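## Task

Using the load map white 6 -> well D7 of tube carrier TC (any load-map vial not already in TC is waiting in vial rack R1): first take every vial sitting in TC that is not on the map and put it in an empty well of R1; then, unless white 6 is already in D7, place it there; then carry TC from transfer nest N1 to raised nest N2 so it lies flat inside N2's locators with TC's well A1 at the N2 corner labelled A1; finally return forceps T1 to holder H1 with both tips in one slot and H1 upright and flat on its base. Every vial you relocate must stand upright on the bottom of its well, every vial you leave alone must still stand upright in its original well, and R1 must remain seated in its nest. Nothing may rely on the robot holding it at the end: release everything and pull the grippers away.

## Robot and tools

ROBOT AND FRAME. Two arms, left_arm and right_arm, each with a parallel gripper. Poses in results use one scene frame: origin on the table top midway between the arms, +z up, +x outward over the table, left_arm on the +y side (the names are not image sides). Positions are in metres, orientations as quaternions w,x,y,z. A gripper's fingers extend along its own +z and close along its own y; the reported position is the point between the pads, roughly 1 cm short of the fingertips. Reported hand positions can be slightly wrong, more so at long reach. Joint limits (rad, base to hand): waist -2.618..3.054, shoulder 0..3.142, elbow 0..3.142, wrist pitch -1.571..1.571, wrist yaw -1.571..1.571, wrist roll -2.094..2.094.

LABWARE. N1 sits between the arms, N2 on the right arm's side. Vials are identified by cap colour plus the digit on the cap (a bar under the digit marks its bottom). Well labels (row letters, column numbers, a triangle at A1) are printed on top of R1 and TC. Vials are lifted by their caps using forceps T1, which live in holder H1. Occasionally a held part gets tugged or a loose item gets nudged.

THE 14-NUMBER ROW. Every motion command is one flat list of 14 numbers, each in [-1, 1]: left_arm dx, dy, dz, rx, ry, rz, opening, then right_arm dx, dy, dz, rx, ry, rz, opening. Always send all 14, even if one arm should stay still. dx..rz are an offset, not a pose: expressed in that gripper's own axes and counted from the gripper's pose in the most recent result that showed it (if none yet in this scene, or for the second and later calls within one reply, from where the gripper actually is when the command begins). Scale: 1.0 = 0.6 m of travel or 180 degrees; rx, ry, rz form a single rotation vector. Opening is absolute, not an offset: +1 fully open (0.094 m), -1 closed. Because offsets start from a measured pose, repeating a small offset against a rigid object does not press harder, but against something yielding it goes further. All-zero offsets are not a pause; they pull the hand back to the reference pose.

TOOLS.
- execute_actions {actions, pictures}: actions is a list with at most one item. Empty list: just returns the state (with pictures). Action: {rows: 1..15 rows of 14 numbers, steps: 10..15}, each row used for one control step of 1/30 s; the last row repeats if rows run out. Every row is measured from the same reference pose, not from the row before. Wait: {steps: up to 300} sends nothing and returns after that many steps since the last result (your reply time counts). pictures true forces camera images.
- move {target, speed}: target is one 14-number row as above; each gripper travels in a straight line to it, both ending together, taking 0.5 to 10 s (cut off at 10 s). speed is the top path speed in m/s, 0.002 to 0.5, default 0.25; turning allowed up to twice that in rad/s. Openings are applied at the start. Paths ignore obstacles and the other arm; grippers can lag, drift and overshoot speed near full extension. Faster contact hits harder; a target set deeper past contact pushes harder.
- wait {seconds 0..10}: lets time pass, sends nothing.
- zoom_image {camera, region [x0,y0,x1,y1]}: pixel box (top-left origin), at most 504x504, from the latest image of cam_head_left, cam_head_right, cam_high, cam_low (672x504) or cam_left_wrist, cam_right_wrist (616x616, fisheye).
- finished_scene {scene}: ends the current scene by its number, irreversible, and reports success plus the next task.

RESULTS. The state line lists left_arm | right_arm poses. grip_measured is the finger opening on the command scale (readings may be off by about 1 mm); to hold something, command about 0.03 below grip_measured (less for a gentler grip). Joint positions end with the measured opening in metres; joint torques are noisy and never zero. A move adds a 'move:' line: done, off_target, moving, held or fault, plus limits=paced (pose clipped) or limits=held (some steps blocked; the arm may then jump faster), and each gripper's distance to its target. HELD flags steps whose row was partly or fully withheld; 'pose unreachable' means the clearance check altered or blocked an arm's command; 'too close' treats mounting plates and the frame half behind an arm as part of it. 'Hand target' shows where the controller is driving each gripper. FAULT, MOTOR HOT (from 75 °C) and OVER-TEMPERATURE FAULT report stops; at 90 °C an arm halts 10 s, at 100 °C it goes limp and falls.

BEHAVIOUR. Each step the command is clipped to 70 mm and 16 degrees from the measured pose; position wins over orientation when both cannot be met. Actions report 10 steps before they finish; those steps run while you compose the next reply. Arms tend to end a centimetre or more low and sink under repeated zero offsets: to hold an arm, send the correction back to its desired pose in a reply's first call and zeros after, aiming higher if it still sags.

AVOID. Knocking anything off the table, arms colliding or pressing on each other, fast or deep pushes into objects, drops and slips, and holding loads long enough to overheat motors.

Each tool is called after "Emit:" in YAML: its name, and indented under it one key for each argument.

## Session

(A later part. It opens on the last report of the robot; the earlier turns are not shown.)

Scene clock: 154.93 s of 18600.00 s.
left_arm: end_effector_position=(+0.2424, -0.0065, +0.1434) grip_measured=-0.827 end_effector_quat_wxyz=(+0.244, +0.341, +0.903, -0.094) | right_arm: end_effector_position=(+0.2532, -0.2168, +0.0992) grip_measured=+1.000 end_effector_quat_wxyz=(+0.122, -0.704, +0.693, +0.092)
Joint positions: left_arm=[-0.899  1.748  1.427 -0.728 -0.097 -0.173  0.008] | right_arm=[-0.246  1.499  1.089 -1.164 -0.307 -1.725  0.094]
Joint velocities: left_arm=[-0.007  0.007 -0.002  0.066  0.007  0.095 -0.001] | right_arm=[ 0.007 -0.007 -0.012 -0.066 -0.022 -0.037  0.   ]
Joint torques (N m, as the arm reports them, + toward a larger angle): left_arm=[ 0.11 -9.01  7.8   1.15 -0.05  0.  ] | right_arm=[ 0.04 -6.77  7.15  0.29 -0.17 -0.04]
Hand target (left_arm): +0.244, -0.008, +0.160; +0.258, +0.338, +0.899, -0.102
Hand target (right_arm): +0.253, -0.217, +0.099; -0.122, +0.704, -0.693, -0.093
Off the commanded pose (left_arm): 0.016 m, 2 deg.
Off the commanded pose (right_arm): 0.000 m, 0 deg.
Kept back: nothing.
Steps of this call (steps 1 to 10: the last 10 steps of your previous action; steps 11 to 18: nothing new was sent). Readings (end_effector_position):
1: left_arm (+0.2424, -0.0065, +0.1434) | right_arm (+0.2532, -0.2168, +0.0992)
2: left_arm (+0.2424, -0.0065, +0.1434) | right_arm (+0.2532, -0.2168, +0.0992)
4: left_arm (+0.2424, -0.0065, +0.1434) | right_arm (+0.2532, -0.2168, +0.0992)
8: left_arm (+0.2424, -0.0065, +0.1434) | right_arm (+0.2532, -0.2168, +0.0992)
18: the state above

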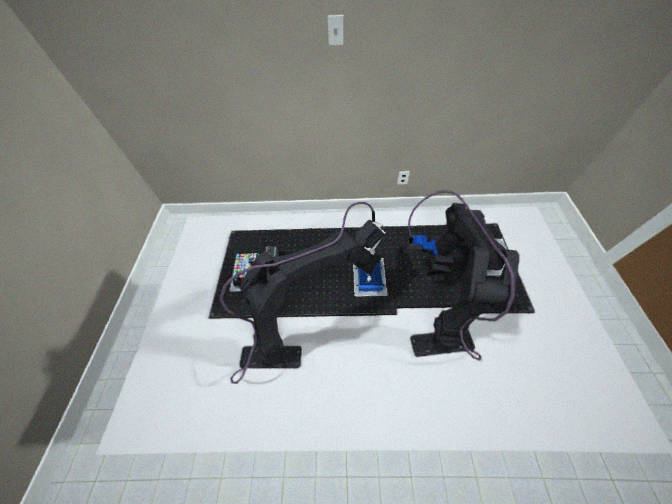

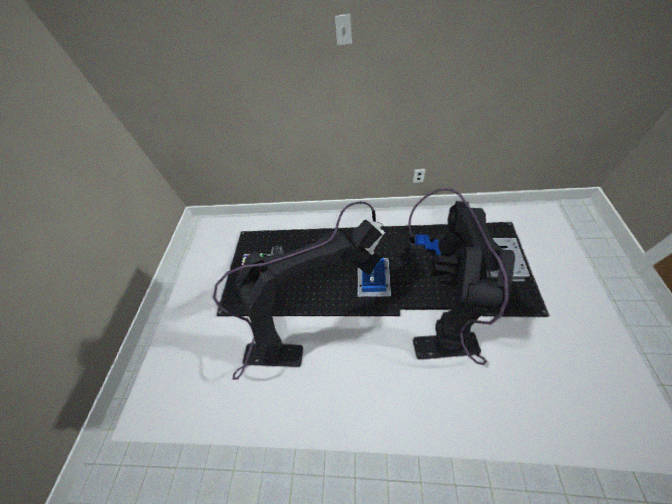

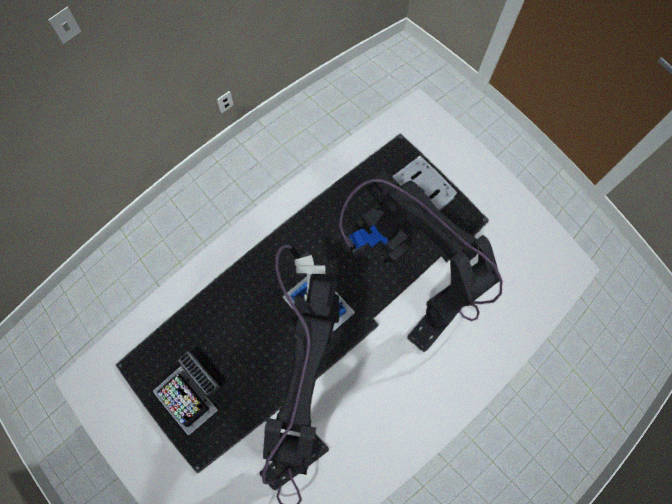

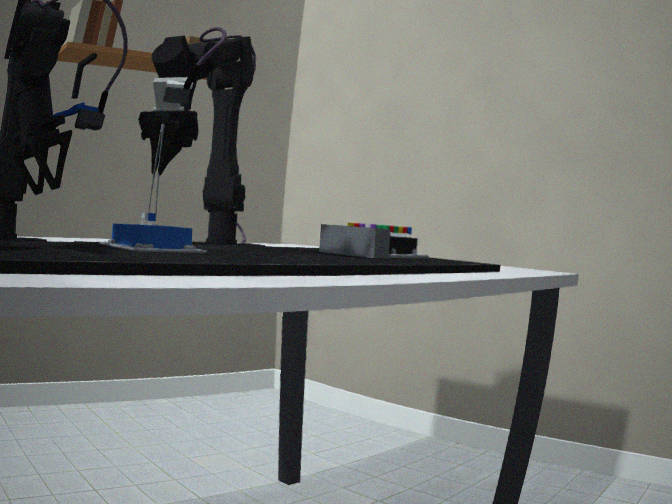

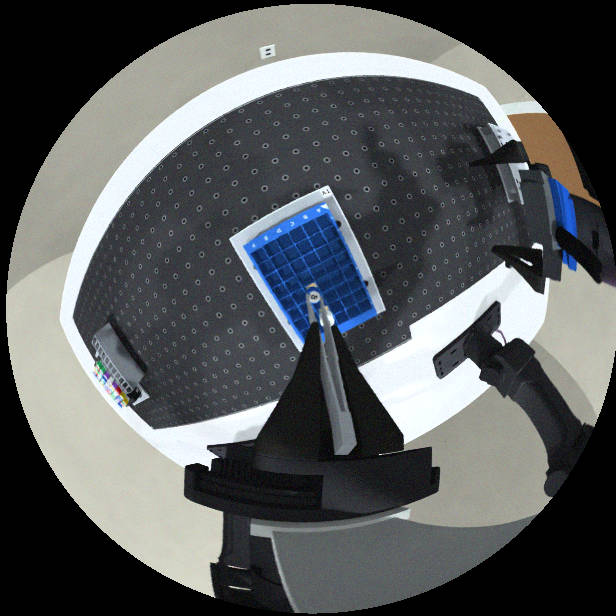

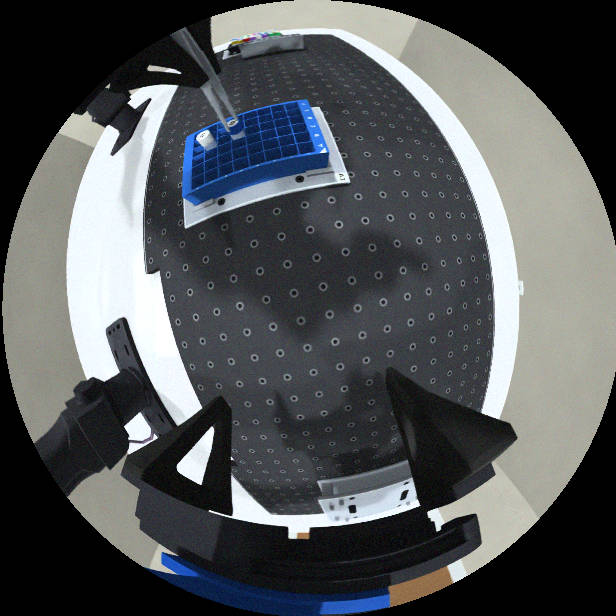

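Emit:
execute_actions:
  actions:
    - {"rows": [[-0.01922,-0.00079,-0.0232,0.00179,-0.01159,-0.0011,-0.835,0,0,0,0,0,0,1],[-0.02187,-0.00107,-0.0245,0.00199,-0.01285,-0.00121,-0.835,0,0,0,0,0,0,1],[-0.02385,-0.00129,-0.02548,0.00213,-0.01379,-0.0013,-0.835,0,0,0,0,0,0,1],[-0.02387,-0.00123,-0.0262,0.00208,-0.01348,-0.00127,-0.835,0,0,0,0,0,0,1],[-0.02365,-0.0011,-0.02721,0.00199,-0.01285,-0.00121,-0.835,0,0,0,0,0,0,1],[-0.02351,-0.00098,-0.02836,0.00189,-0.01222,-0.00115,-0.835,0,0,0,0,0,0,1],[-0.02353,-0.00086,-0.0298,0.00179,-0.0116,-0.0011,-0.835,0,0,0,0,0,0,1],[-0.02377,-0.00076,-0.03124,0.00172,-0.01113,-0.00105,-0.835,0,0,0,0,0,0,1],[-0.024,-0.00067,-0.03267,0.00165,-0.01066,-0.00101,-0.835,0,0,0,0,0,0,1],[-0.02484,-0.00067,-0.03411,0.00165,-0.01066,-0.00101,-0.835,0,0,0,0,0,0,1],[-0.02568,-0.00067,-0.03555,0.00165,-0.01066,-0.00101,-0.835,0,0,0,0,0,0,1],[-0.02651,-0.00067,-0.03699,0.00165,-0.01066,-0.00101,-0.835,0,0,0,0,0,0,1],[-0.02735,-0.00067,-0.03843,0.00165,-0.01066,-0.00101,-0.835,0,0,0,0,0,0,1],[-0.02819,-0.00067,-0.03987,0.00165,-0.01066,-0.00101,-0.835,0,0,0,0,0,0,1],[-0.02903,-0.00067,-0.04131,0.00165,-0.01066,-0.00101,-0.835,0,0,0,0,0,0,1]], "steps": 15}

Emit:
execute_actions:
  actions:
    - {"rows": [[-0.02165,-0.00067,-0.02864,0.00165,-0.01066,-0.00101,-0.835,0,0,0,0,0,0,1],[-0.02266,-0.00067,-0.03037,0.00165,-0.01066,-0.00101,-0.835,0,0,0,0,0,0,1],[-0.02366,-0.00067,-0.03209,0.00165,-0.01066,-0.00101,-0.835,0,0,0,0,0,0,1],[-0.02467,-0.00067,-0.03382,0.00165,-0.01066,-0.00101,-0.835,0,0,0,0,0,0,1],[-0.02568,-0.00067,-0.03555,0.00165,-0.01066,-0.00101,-0.835,0,0,0,0,0,0,1],[-0.02668,-0.00067,-0.03728,0.00165,-0.01066,-0.00101,-0.835,0,0,0,0,0,0,1],[-0.02769,-0.00067,-0.03901,0.00165,-0.01066,-0.00101,-0.835,0,0,0,0,0,0,1],[-0.02869,-0.00067,-0.04073,0.00165,-0.01066,-0.00101,-0.835,0,0,0,0,0,0,1],[-0.0297,-0.00067,-0.04246,0.00165,-0.01066,-0.00101,-0.835,0,0,0,0,0,0,1],[-0.0307,-0.00067,-0.04419,0.00165,-0.01066,-0.00101,-0.835,0,0,0,0,0,0,1],[-0.03171,-0.00067,-0.04592,0.00165,-0.01066,-0.00101,-0.835,0,0,0,0,0,0,1],[-0.03272,-0.00067,-0.04765,0.00165,-0.01066,-0.00101,-0.835,0,0,0,0,0,0,1],[-0.03372,-0.00067,-0.04937,0.00165,-0.01066,-0.00101,-0.835,0,0,0,0,0,0,1],[-0.03473,-0.00067,-0.0511,0.00165,-0.01066,-0.00101,-0.835,0,0,0,0,0,0,1],[-0.03573,-0.00067,-0.05283,0.00165,-0.01066,-0.00101,-0.835,0,0,0,0,0,0,1]], "steps": 15}

Emit:
execute_actions:
  actions:
    - {"rows": [[-0.02165,-0.00067,-0.02864,0.00165,-0.01066,-0.00101,-0.835,0,0,0,0,0,0,1],[-0.02266,-0.00067,-0.03037,0.00165,-0.01066,-0.00101,-0.835,0,0,0,0,0,0,1],[-0.02366,-0.00067,-0.03209,0.00165,-0.01066,-0.00101,-0.835,0,0,0,0,0,0,1],[-0.02467,-0.00067,-0.03382,0.00165,-0.01066,-0.00101,-0.835,0,0,0,0,0,0,1],[-0.02568,-0.00067,-0.03555,0.00165,-0.01066,-0.00101,-0.835,0,0,0,0,0,0,1],[-0.02668,-0.00067,-0.03728,0.00165,-0.01066,-0.00101,-0.835,0,0,0,0,0,0,1],[-0.02769,-0.00067,-0.03901,0.00165,-0.01066,-0.00101,-0.835,0,0,0,0,0,0,1],[-0.02869,-0.00067,-0.04073,0.00165,-0.01066,-0.00101,-0.835,0,0,0,0,0,0,1],[-0.0297,-0.00067,-0.04246,0.00165,-0.01066,-0.00101,-0.835,0,0,0,0,0,0,1],[-0.0307,-0.00067,-0.04419,0.00165,-0.01066,-0.00101,-0.835,0,0,0,0,0,0,1],[-0.03171,-0.00067,-0.04592,0.00165,-0.01066,-0.00101,-0.835,0,0,0,0,0,0,1],[-0.03272,-0.00067,-0.04765,0.00165,-0.01066,-0.00101,-0.835,0,0,0,0,0,0,1],[-0.03372,-0.00067,-0.04937,0.00165,-0.01066,-0.00101,-0.835,0,0,0,0,0,0,1],[-0.03473,-0.00067,-0.0511,0.00165,-0.01066,-0.00101,-0.835,0,0,0,0,0,0,1],[-0.03573,-0.00067,-0.05283,0.00165,-0.01066,-0.00101,-0.835,0,0,0,0,0,0,1]], "steps": 15}

Emit:
execute_actions:
  actions:
    - {"steps": 18}
  pictures: true

Scene clock: 159.47 s of 18600.00 s.
left_arm: end_effector_position=(+0.2424, -0.0064, +0.1433) grip_measured=-0.827 end_effector_quat_wxyz=(+0.244, +0.341, +0.903, -0.094) | right_arm: end_effector_position=(+0.2532, -0.2170, +0.0992) grip_measured=+1.000 end_effector_quat_wxyz=(+0.122, -0.704, +0.693, +0.092)
Joint positions: left_arm=[-0.899  1.748  1.427 -0.728 -0.097 -0.173  0.008] | right_arm=[-0.246  1.499  1.089 -1.164 -0.306 -1.725  0.094]
Joint velocities: left_arm=[ 0.012 -0.002 -0.002 -0.007  0.007 -0.051 -0.001] | right_arm=[-0.012 -0.012 -0.002  0.051  0.022 -0.007  0.   ]
Joint torques (N m, as the arm reports them, + toward a larger angle): left_arm=[ 0.1  -9.03  8.95  1.14 -0.07 -0.01] | right_arm=[ 0.05 -6.78  7.24  0.29 -0.15 -0.03]
Steps of this call (steps 1 to 90: nothing new was sent; then 1.37 s passed at rest; steps 91 to 95: the first 5 steps of this action). Readings (end_effector_position):
91: left_arm (+0.2424, -0.0065, +0.1434) | right_arm (+0.2532, -0.2168, +0.0992)
92: left_arm (+0.2424, -0.0065, +0.1434) | right_arm (+0.2532, -0.2169, +0.0992)
94: left_arm (+0.2424, -0.0065, +0.1434) | right_arm (+0.2532, -0.2169, +0.0992)
95: the state above

Scene clock: 159.97 s of 18600.00 s.
left_arm: end_effector_position=(+0.2430, -0.0072, +0.1580) grip_measured=-0.827 end_effector_quat_wxyz=(+0.245, +0.341, +0.903, -0.094) | right_arm: end_effector_position=(+0.2532, -0.2171, +0.0991) grip_measured=+1.000 end_effector_quat_wxyz=(+0.121, -0.704, +0.693, +0.092)
Joint positions: left_arm=[-0.899  1.748  1.485 -0.785 -0.097 -0.173  0.008] | right_arm=[-0.246  1.499  1.089 -1.164 -0.306 -1.725  0.094]
Joint velocities: left_arm=[ 0.007 -0.012  0.144 -0.139 -0.037  0.007  0.   ] | right_arm=[ 0.007 -0.022  0.002 -0.022 -0.037 -0.022  0.   ]
Joint torques (N m, as the arm reports them, + toward a larger angle): left_arm=[ 0.15 -8.88  8.55  1.21 -0.04  0.  ] | right_arm=[ 0.07 -6.73  7.18  0.3  -0.17 -0.03]
Off your previous action's commanded pose (left_arm): 0.021 m, 2 deg at its last step (step 10 of this call).
Off your previous action's commanded pose (right_arm): 0.000 m, 0 deg at its last step (step 10 of this call).
Steps of this call (steps 1 to 10: the last 10 steps of your previous action; steps 11 to 15: the first 5 steps of this action, its rows measured from where the robot was after step 10). Readings (end_effector_position):
10: left_arm (+0.2428, -0.0070, +0.1525) | right_arm (+0.2532, -0.2170, +0.0992)
11: left_arm (+0.2429, -0.0071, +0.1536) | right_arm (+0.2532, -0.2170, +0.0992)
12: left_arm (+0.2429, -0.0071, +0.1545) | right_arm (+0.2532, -0.2170, +0.0992)
14: left_arm (+0.2430, -0.0072, +0.1568) | right_arm (+0.2532, -0.2171, +0.0991)
15: the state above

Scene clock: 160.47 s of 18600.00 s.
left_arm: end_effector_position=(+0.2445, -0.0092, +0.1793) grip_measured=-0.827 end_effector_quat_wxyz=(+0.250, +0.340, +0.901, -0.098) | right_arm: end_effector_position=(+0.2532, -0.2172, +0.0991) grip_measured=+1.000 end_effector_quat_wxyz=(+0.121, -0.704, +0.693, +0.092)
Joint positions: left_arm=[-0.899  1.748  1.563 -0.85  -0.097 -0.173  0.008] | right_arm=[-0.246  1.499  1.089 -1.164 -0.305 -1.725  0.094]
Joint velocities: left_arm=[ 0.002 -0.007  0.149 -0.095 -0.081  0.007  0.   ] | right_arm=[ 0.007 -0.017 -0.012 -0.007 -0.007 -0.022  0.   ]
Joint torques (N m, as the arm reports them, + toward a larger angle): left_arm=[ 0.11 -8.44  8.4   1.16 -0.05  0.  ] | right_arm=[ 0.06 -6.78  7.18  0.29 -0.16 -0.04]
Off your previous action's commanded pose (left_arm): 0.020 m, 2 deg at its last step (step 10 of this call).
Off your previous action's commanded pose (right_arm): 0.000 m, 0 deg at its last step (step 10 of this call).
Steps of this call (steps 1 to 10: the last 10 steps of your previous action; steps 11 to 15: the first 5 steps of this action, its rows measured from where the robot was after step 10). Readings (end_effector_position):
10: left_arm (+0.2435, -0.0079, +0.1711) | right_arm (+0.2532, -0.2171, +0.0991)
11: left_arm (+0.2436, -0.0080, +0.1726) | right_arm (+0.2532, -0.2171, +0.0991)
12: left_arm (+0.2437, -0.0083, +0.1742) | right_arm (+0.2532, -0.2171, +0.0991)
14: left_arm (+0.2443, -0.0089, +0.1776) | right_arm (+0.2532, -0.2172, +0.0991)
15: the state above

Scene clock: 161.07 s of 18600.00 s.
left_arm: end_effector_position=(+0.2443, -0.0090, +0.1966) grip_measured=-0.827 end_effector_quat_wxyz=(+0.252, +0.339, +0.901, -0.099) | right_arm: end_effector_position=(+0.2532, -0.2173, +0.0991) grip_measured=+1.000 end_effector_quat_wxyz=(+0.121, -0.705, +0.693, +0.092)
Joint positions: left_arm=[-0.899  1.748  1.629 -0.91  -0.097 -0.173  0.008] | right_arm=[-0.246  1.499  1.089 -1.164 -0.304 -1.725  0.094]
Joint velocities: left_arm=[ 0.002 -0.012  0.002 -0.081  0.037 -0.022  0.001] | right_arm=[ 0.002 -0.002 -0.007  0.007 -0.066 -0.066  0.   ]
Joint torques (N m, as the arm reports them, + toward a larger angle): left_arm=[ 0.12 -8.    8.34  1.18 -0.04  0.  ] | right_arm=[ 0.11 -6.71  7.17  0.3  -0.18 -0.04]
Hand target (left_arm): +0.245, -0.009, +0.209; +0.261, +0.338, +0.898, -0.104
Hand target (right_arm): +0.253, -0.217, +0.099; -0.121, +0.704, -0.693, -0.092
Off the commanded pose (left_arm): 0.013 m, 1 deg.
Off the commanded pose (right_arm): 0.000 m, 0 deg.
Kept back: nothing.
Steps of this call (steps 1 to 10: the last 10 steps of your previous action; steps 11 to 18: nothing new was sent). Readings (end_effector_position):
1: left_arm (+0.2447, -0.0095, +0.1810) | right_arm (+0.2532, -0.2172, +0.0991)
2: left_arm (+0.2448, -0.0096, +0.1825) | right_arm (+0.2532, -0.2172, +0.0991)
4: left_arm (+0.2450, -0.0099, +0.1856) | right_arm (+0.2532, -0.2173, +0.0991)
8: left_arm (+0.2451, -0.0100, +0.1914) | right_arm (+0.2532, -0.2173, +0.0991)
18: the state above

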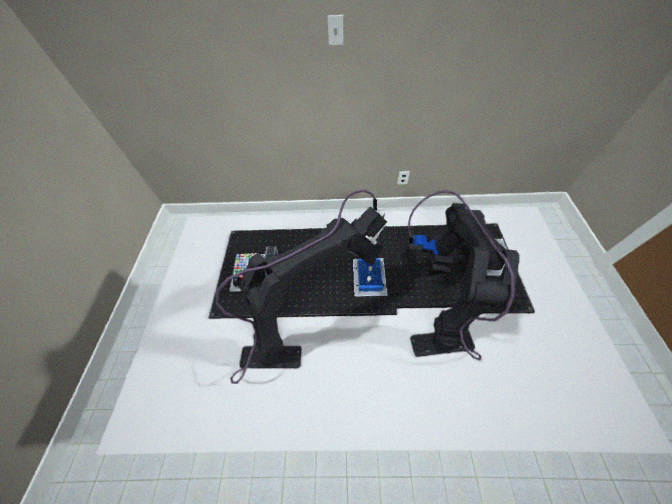

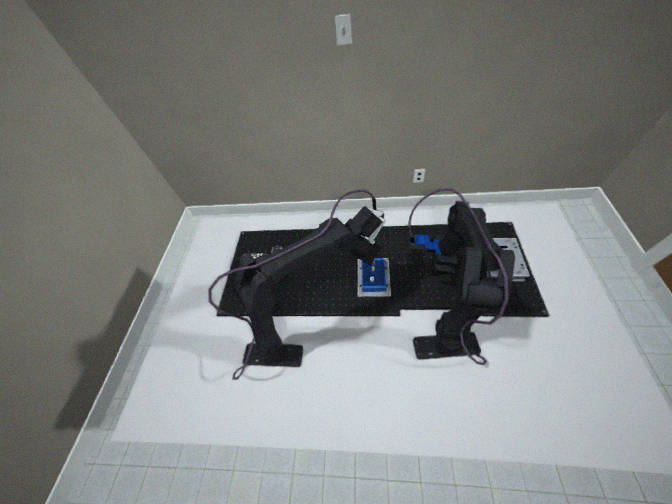

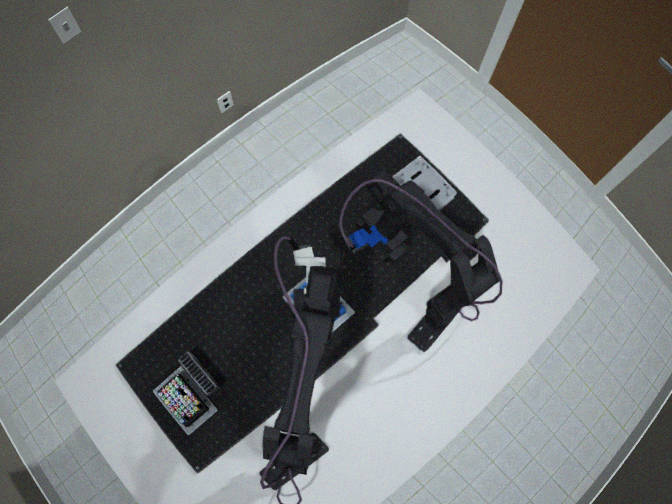

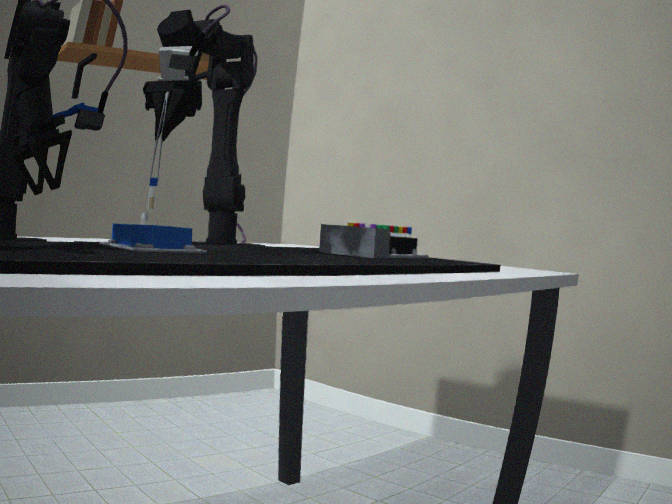

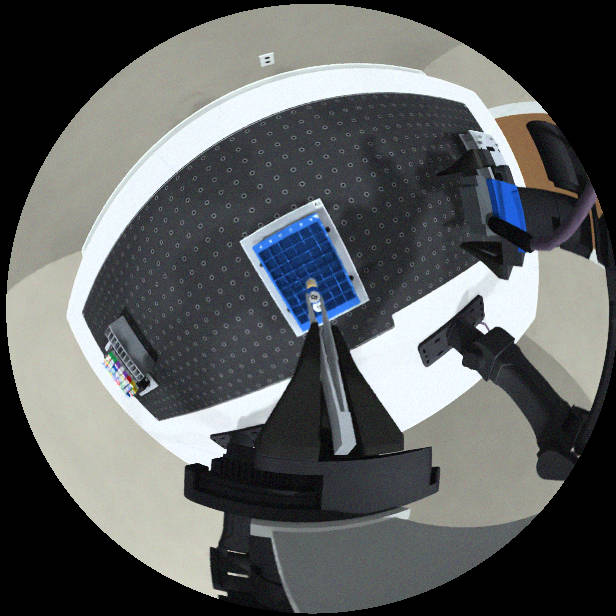

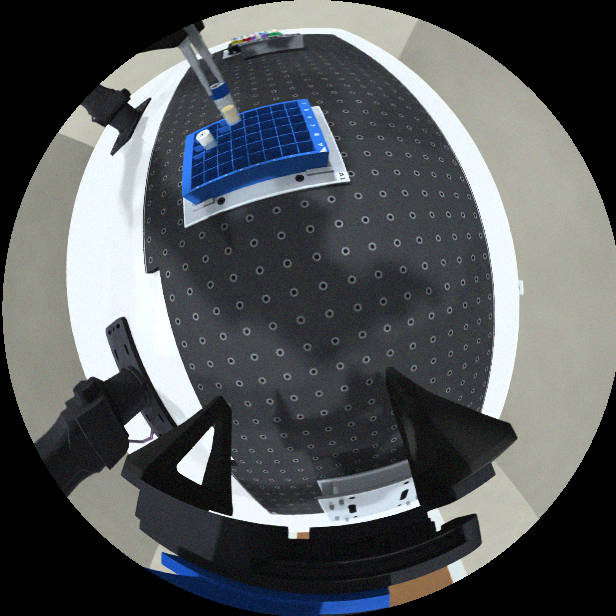

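Emit:
move:
  target: [0.32765,0.6229,-0.2611,-0.24703,-0.0013,-0.4016,-0.835,-0.3456,0.0003,0.036,0.0654,0.086,0.5012,1]
  speed: 0.28

Scene clock: 168.87 s of 18600.00 s.
left_arm: end_effector_position=(+0.2987, +0.4318, +0.2139) grip_measured=-0.827 end_effector_quat_wxyz=(+0.241, -0.347, +0.901, +0.099) | right_arm: end_effector_position=(+0.2492, -0.0201, +0.1422) grip_measured=+1.000 end_effector_quat_wxyz=(+0.005, +0.001, +1.000, +0.003)
Joint positions: left_arm=[ 0.151  1.488  1.446 -1.089 -0.3   -0.539  0.008] | right_arm=[ 0.604  1.786  1.602 -1.375  0.002  0.714  0.094]
Joint velocities: left_arm=[ 0.002 -0.007 -0.007 -0.066  0.022 -0.007 -0.   ] | right_arm=[-0.002 -0.007 -0.002 -0.066 -0.066 -0.007  0.   ]
Joint torques (N m, as the arm reports them, + toward a larger angle): left_arm=[ 0.36 -4.72  8.25  0.95 -0.4  -0.1 ] | right_arm=[ 0.84 -8.37  8.9   0.22  0.15  0.03]
Hand target (left_arm): +0.299, +0.437, +0.222; +0.247, -0.354, +0.896, +0.107
Hand target (right_arm): +0.251, -0.019, +0.142; +0.006, +0.001, +1.000, -0.006
Off the commanded pose (left_arm): 0.013 m, 2 deg.
Off the commanded pose (right_arm): 0.008 m, 1 deg.
Kept back: nothing.
After step 90, 1.27 s passed at rest.
move: off_target (left_arm)

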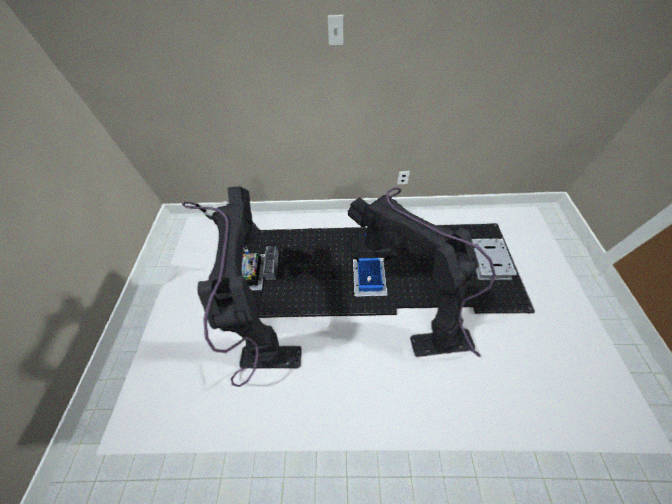

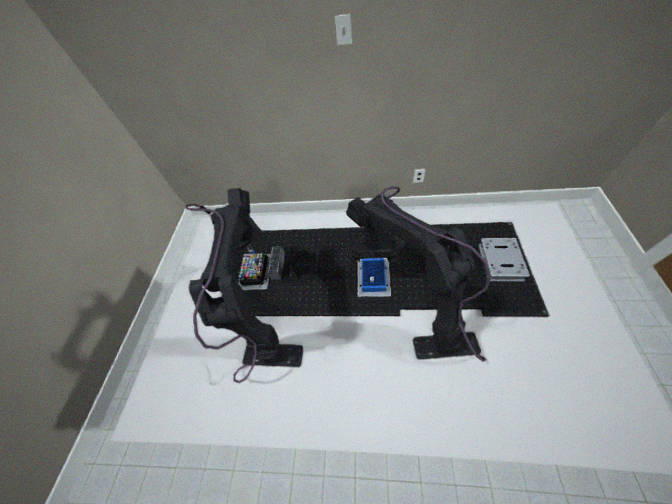

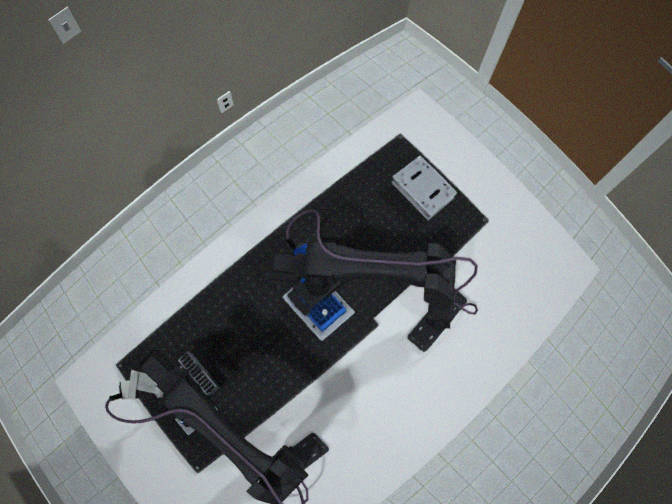

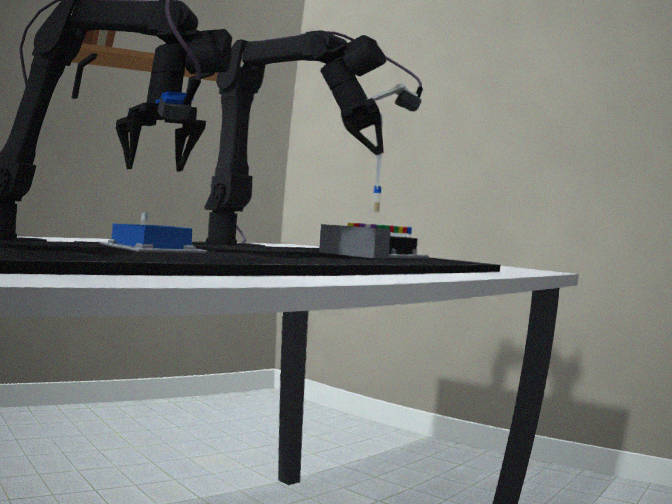

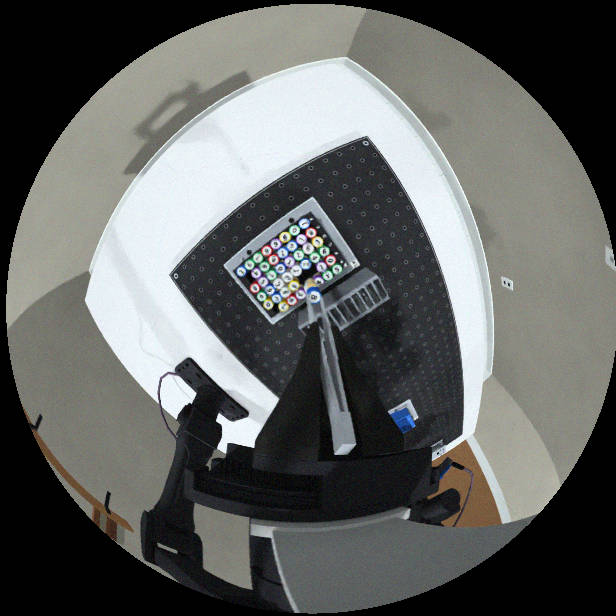

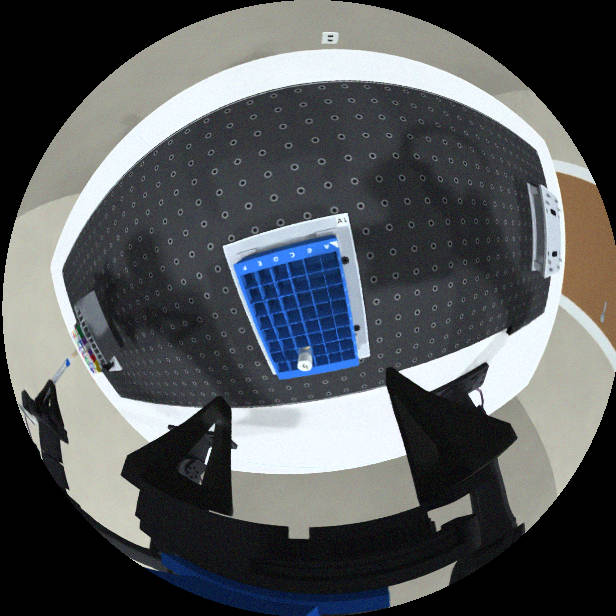

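Emit:
zoom_image:
  camera: "cam_left_wrist"
  region: [260, 230, 360, 330]

Emit:
zoom_image:
  camera: "cam_low"
  region: [330, 140, 430, 240]

Region (260, 230, 360, 330) of cam_left_wrist's 616x616 image, scaled by 5.040, with more detail than that image has.

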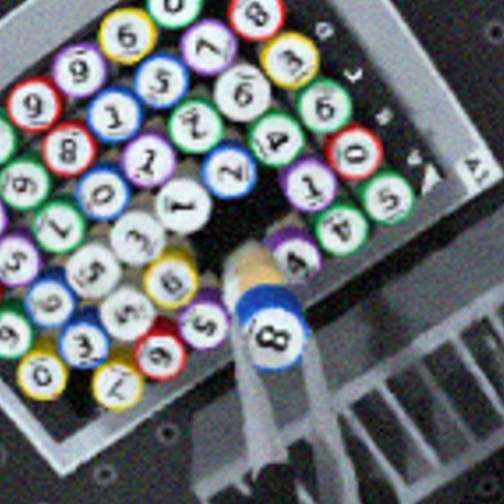

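Region (330, 140, 430, 240) of cam_low's 672x504 image, scaled by 5.040, with more detail than that image has.

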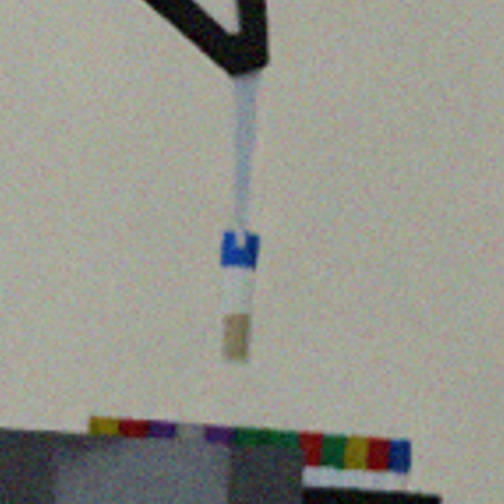

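Emit:
execute_actions:
  actions:
    - {"rows": [[-0.01158,0.00519,-0.00649,-0.00451,-0.00547,-0.00523,-0.835,0,0.003,0.002,0,0,0,1],[-0.01091,0.00518,-0.00401,-0.00466,-0.00526,-0.00605,-0.835,0,0.004,0.006,0,0,0,1],[-0.01023,0.00517,-0.00153,-0.00481,-0.00504,-0.00687,-0.835,0,0.005,0.011,0,0,0,1],[-0.00956,0.00516,0.00095,-0.00496,-0.00482,-0.00769,-0.835,0,0.006,0.017,0,0,0,1],[-0.00888,0.00515,0.00344,-0.00512,-0.00461,-0.00852,-0.835,0,0.007,0.023,0,0,0,1],[-0.0082,0.00514,0.00592,-0.00527,-0.00439,-0.00934,-0.835,0,0.008,0.029,0,0,0,1],[-0.00753,0.00513,0.0084,-0.00542,-0.00417,-0.01016,-0.835,0,0.009,0.035,0,0,0,1],[-0.00685,0.00512,0.01088,-0.00557,-0.00395,-0.01098,-0.835,0,0.01,0.041,0,0,0,1],[-0.00618,0.00511,0.01336,-0.00572,-0.00374,-0.0118,-0.835,0,0.011,0.047,0,0,0,1],[-0.0055,0.0051,0.01584,-0.00587,-0.00352,-0.01262,-0.835,0,0.012,0.053,0,0,0,1],[-0.00482,0.00509,0.01832,-0.00602,-0.0033,-0.01344,-0.835,0,0.013,0.059,0,0,0,1],[-0.00415,0.00508,0.0208,-0.00617,-0.00309,-0.01426,-0.835,0,0.014,0.065,0,0,0,1],[-0.00347,0.00507,0.02328,-0.00632,-0.00287,-0.01508,-0.835,0,0.015,0.07,0,0,0,1],[-0.00279,0.00505,0.02576,-0.00647,-0.00265,-0.0159,-0.835,0,0.015,0.073,0,0,0,1],[-0.00279,0.00505,0.02576,-0.00647,-0.00265,-0.0159,-0.835,0,0.015,0.075,0,0,0,1]], "steps": 15}

Emit:
execute_actions:
  actions:
    - {"steps": 22}
  pictures: true

Scene clock: 175.50 s of 18600.00 s.
left_arm: end_effector_position=(+0.2986, +0.4318, +0.2138) grip_measured=-0.827 end_effector_quat_wxyz=(+0.241, -0.350, +0.900, +0.098) | right_arm: end_effector_position=(+0.2507, -0.0188, +0.1406) grip_measured=+1.000 end_effector_quat_wxyz=(+0.008, +0.002, +1.000, +0.006)
Joint positions: left_arm=[ 0.151  1.488  1.446 -1.089 -0.3   -0.544  0.008] | right_arm=[ 0.604  1.786  1.595 -1.361  0.002  0.717  0.094]
Joint velocities: left_arm=[ 0.007  0.012  0.027 -0.037  0.022 -0.11   0.   ] | right_arm=[-0.002 -0.007 -0.178  0.271 -0.007  0.037  0.   ]
Joint torques (N m, as the arm reports them, + toward a larger angle): left_arm=[ 0.65 -4.42  6.26  1.23 -0.4  -0.07] | right_arm=[ 0.9  -9.1   5.45  0.33  0.    0.04]
Steps of this call (steps 1 to 90: nothing new was sent; then 3.47 s passed at rest; steps 91 to 95: the first 5 steps of this action). Readings (end_effector_position):
91: left_arm (+0.2986, +0.4318, +0.2138) | right_arm (+0.2489, -0.0203, +0.1422)
92: left_arm (+0.2986, +0.4318, +0.2138) | right_arm (+0.2491, -0.0202, +0.1422)
94: left_arm (+0.2986, +0.4318, +0.2138) | right_arm (+0.2501, -0.0193, +0.1418)
95: the state above

Scene clock: 176.23 s of 18600.00 s.
left_arm: end_effector_position=(+0.3007, +0.4345, +0.2021) grip_measured=-0.827 end_effector_quat_wxyz=(+0.236, -0.364, +0.896, +0.098) | right_arm: end_effector_position=(+0.2526, -0.0124, +0.1051) grip_measured=+1.000 end_effector_quat_wxyz=(+0.010, +0.003, +1.000, +0.008)
Joint positions: left_arm=[ 0.158  1.501  1.417 -1.059 -0.3   -0.569  0.008] | right_arm=[ 0.615  1.804  1.476 -1.217  0.002  0.729  0.094]
Joint velocities: left_arm=[-0.002  0.002 -0.037 -0.022 -0.066  0.022 -0.001] | right_arm=[ 0.002 -0.007 -0.002  0.051 -0.037 -0.022  0.   ]
Joint torques (N m, as the arm reports them, + toward a larger angle): left_arm=[ 0.66 -4.99  5.18  1.31 -0.38 -0.1 ] | right_arm=[ 0.99 -9.22  6.27  0.39  0.    0.02]
Hand target (left_arm): +0.303, +0.440, +0.201; +0.243, -0.372, +0.890, +0.103
Hand target (right_arm): +0.249, -0.011, +0.098; +0.005, +0.001, +1.000, +0.003
Off the commanded pose (left_arm): 0.006 m, 2 deg.
Off the commanded pose (right_arm): 0.008 m, 1 deg.
Kept back: nothing.
Steps of this call (steps 1 to 10: the last 10 steps of your previous action; steps 11 to 22: nothing new was sent). Readings (end_effector_position):
1: left_arm (+0.2986, +0.4318, +0.2138) | right_arm (+0.2511, -0.0185, +0.1386)
2: left_arm (+0.2986, +0.4318, +0.2138) | right_arm (+0.2511, -0.0184, +0.1359)
4: left_arm (+0.2988, +0.4318, +0.2139) | right_arm (+0.2502, -0.0192, +0.1295)
8: left_arm (+0.2997, +0.4334, +0.2116) | right_arm (+0.2481, -0.0187, +0.1172)
22: the state above

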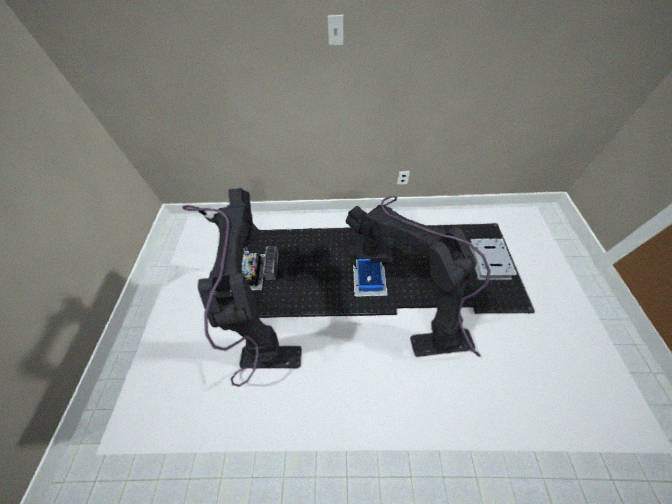

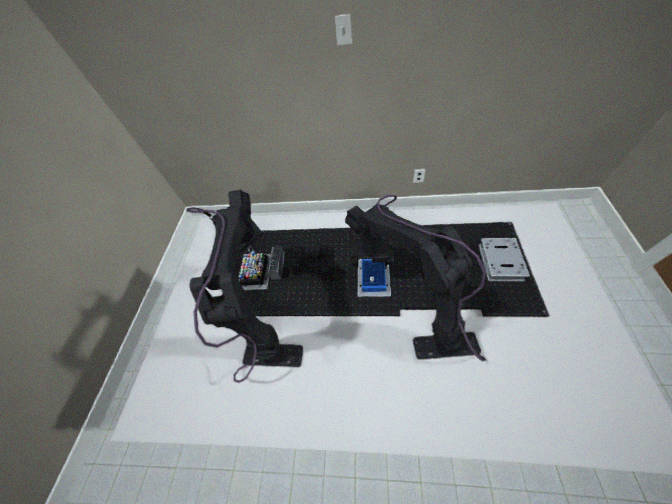

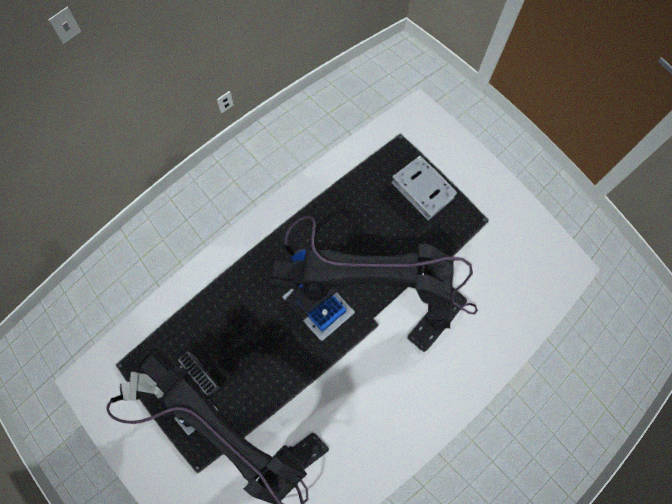

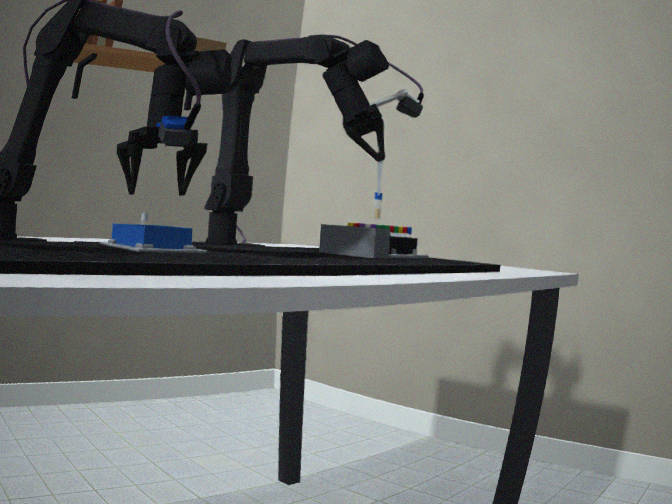

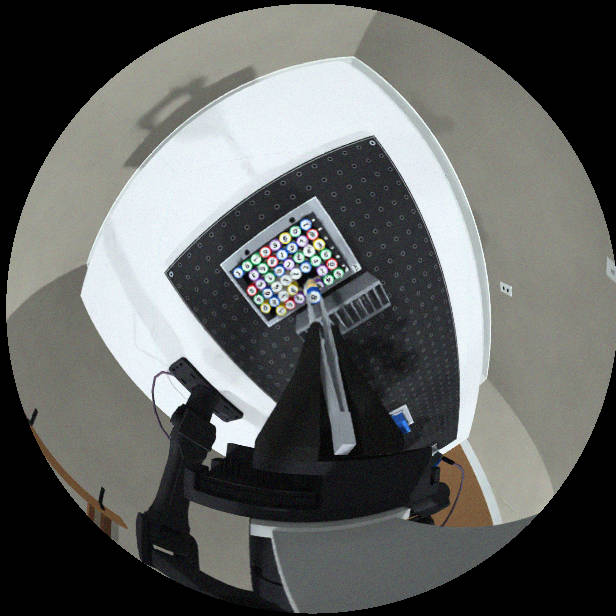

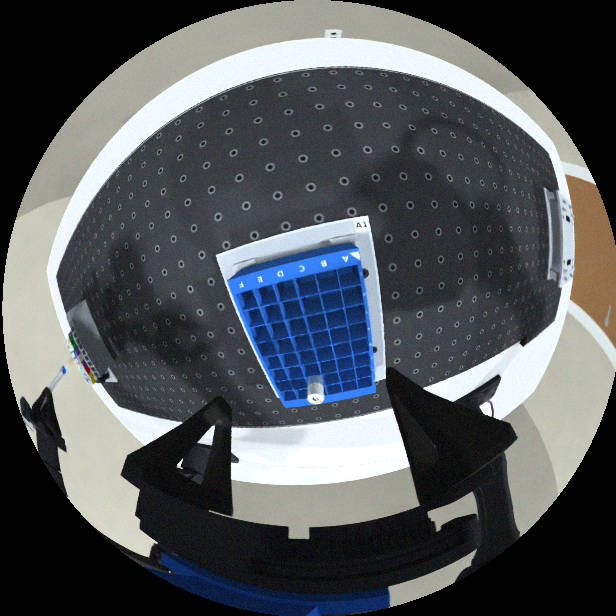

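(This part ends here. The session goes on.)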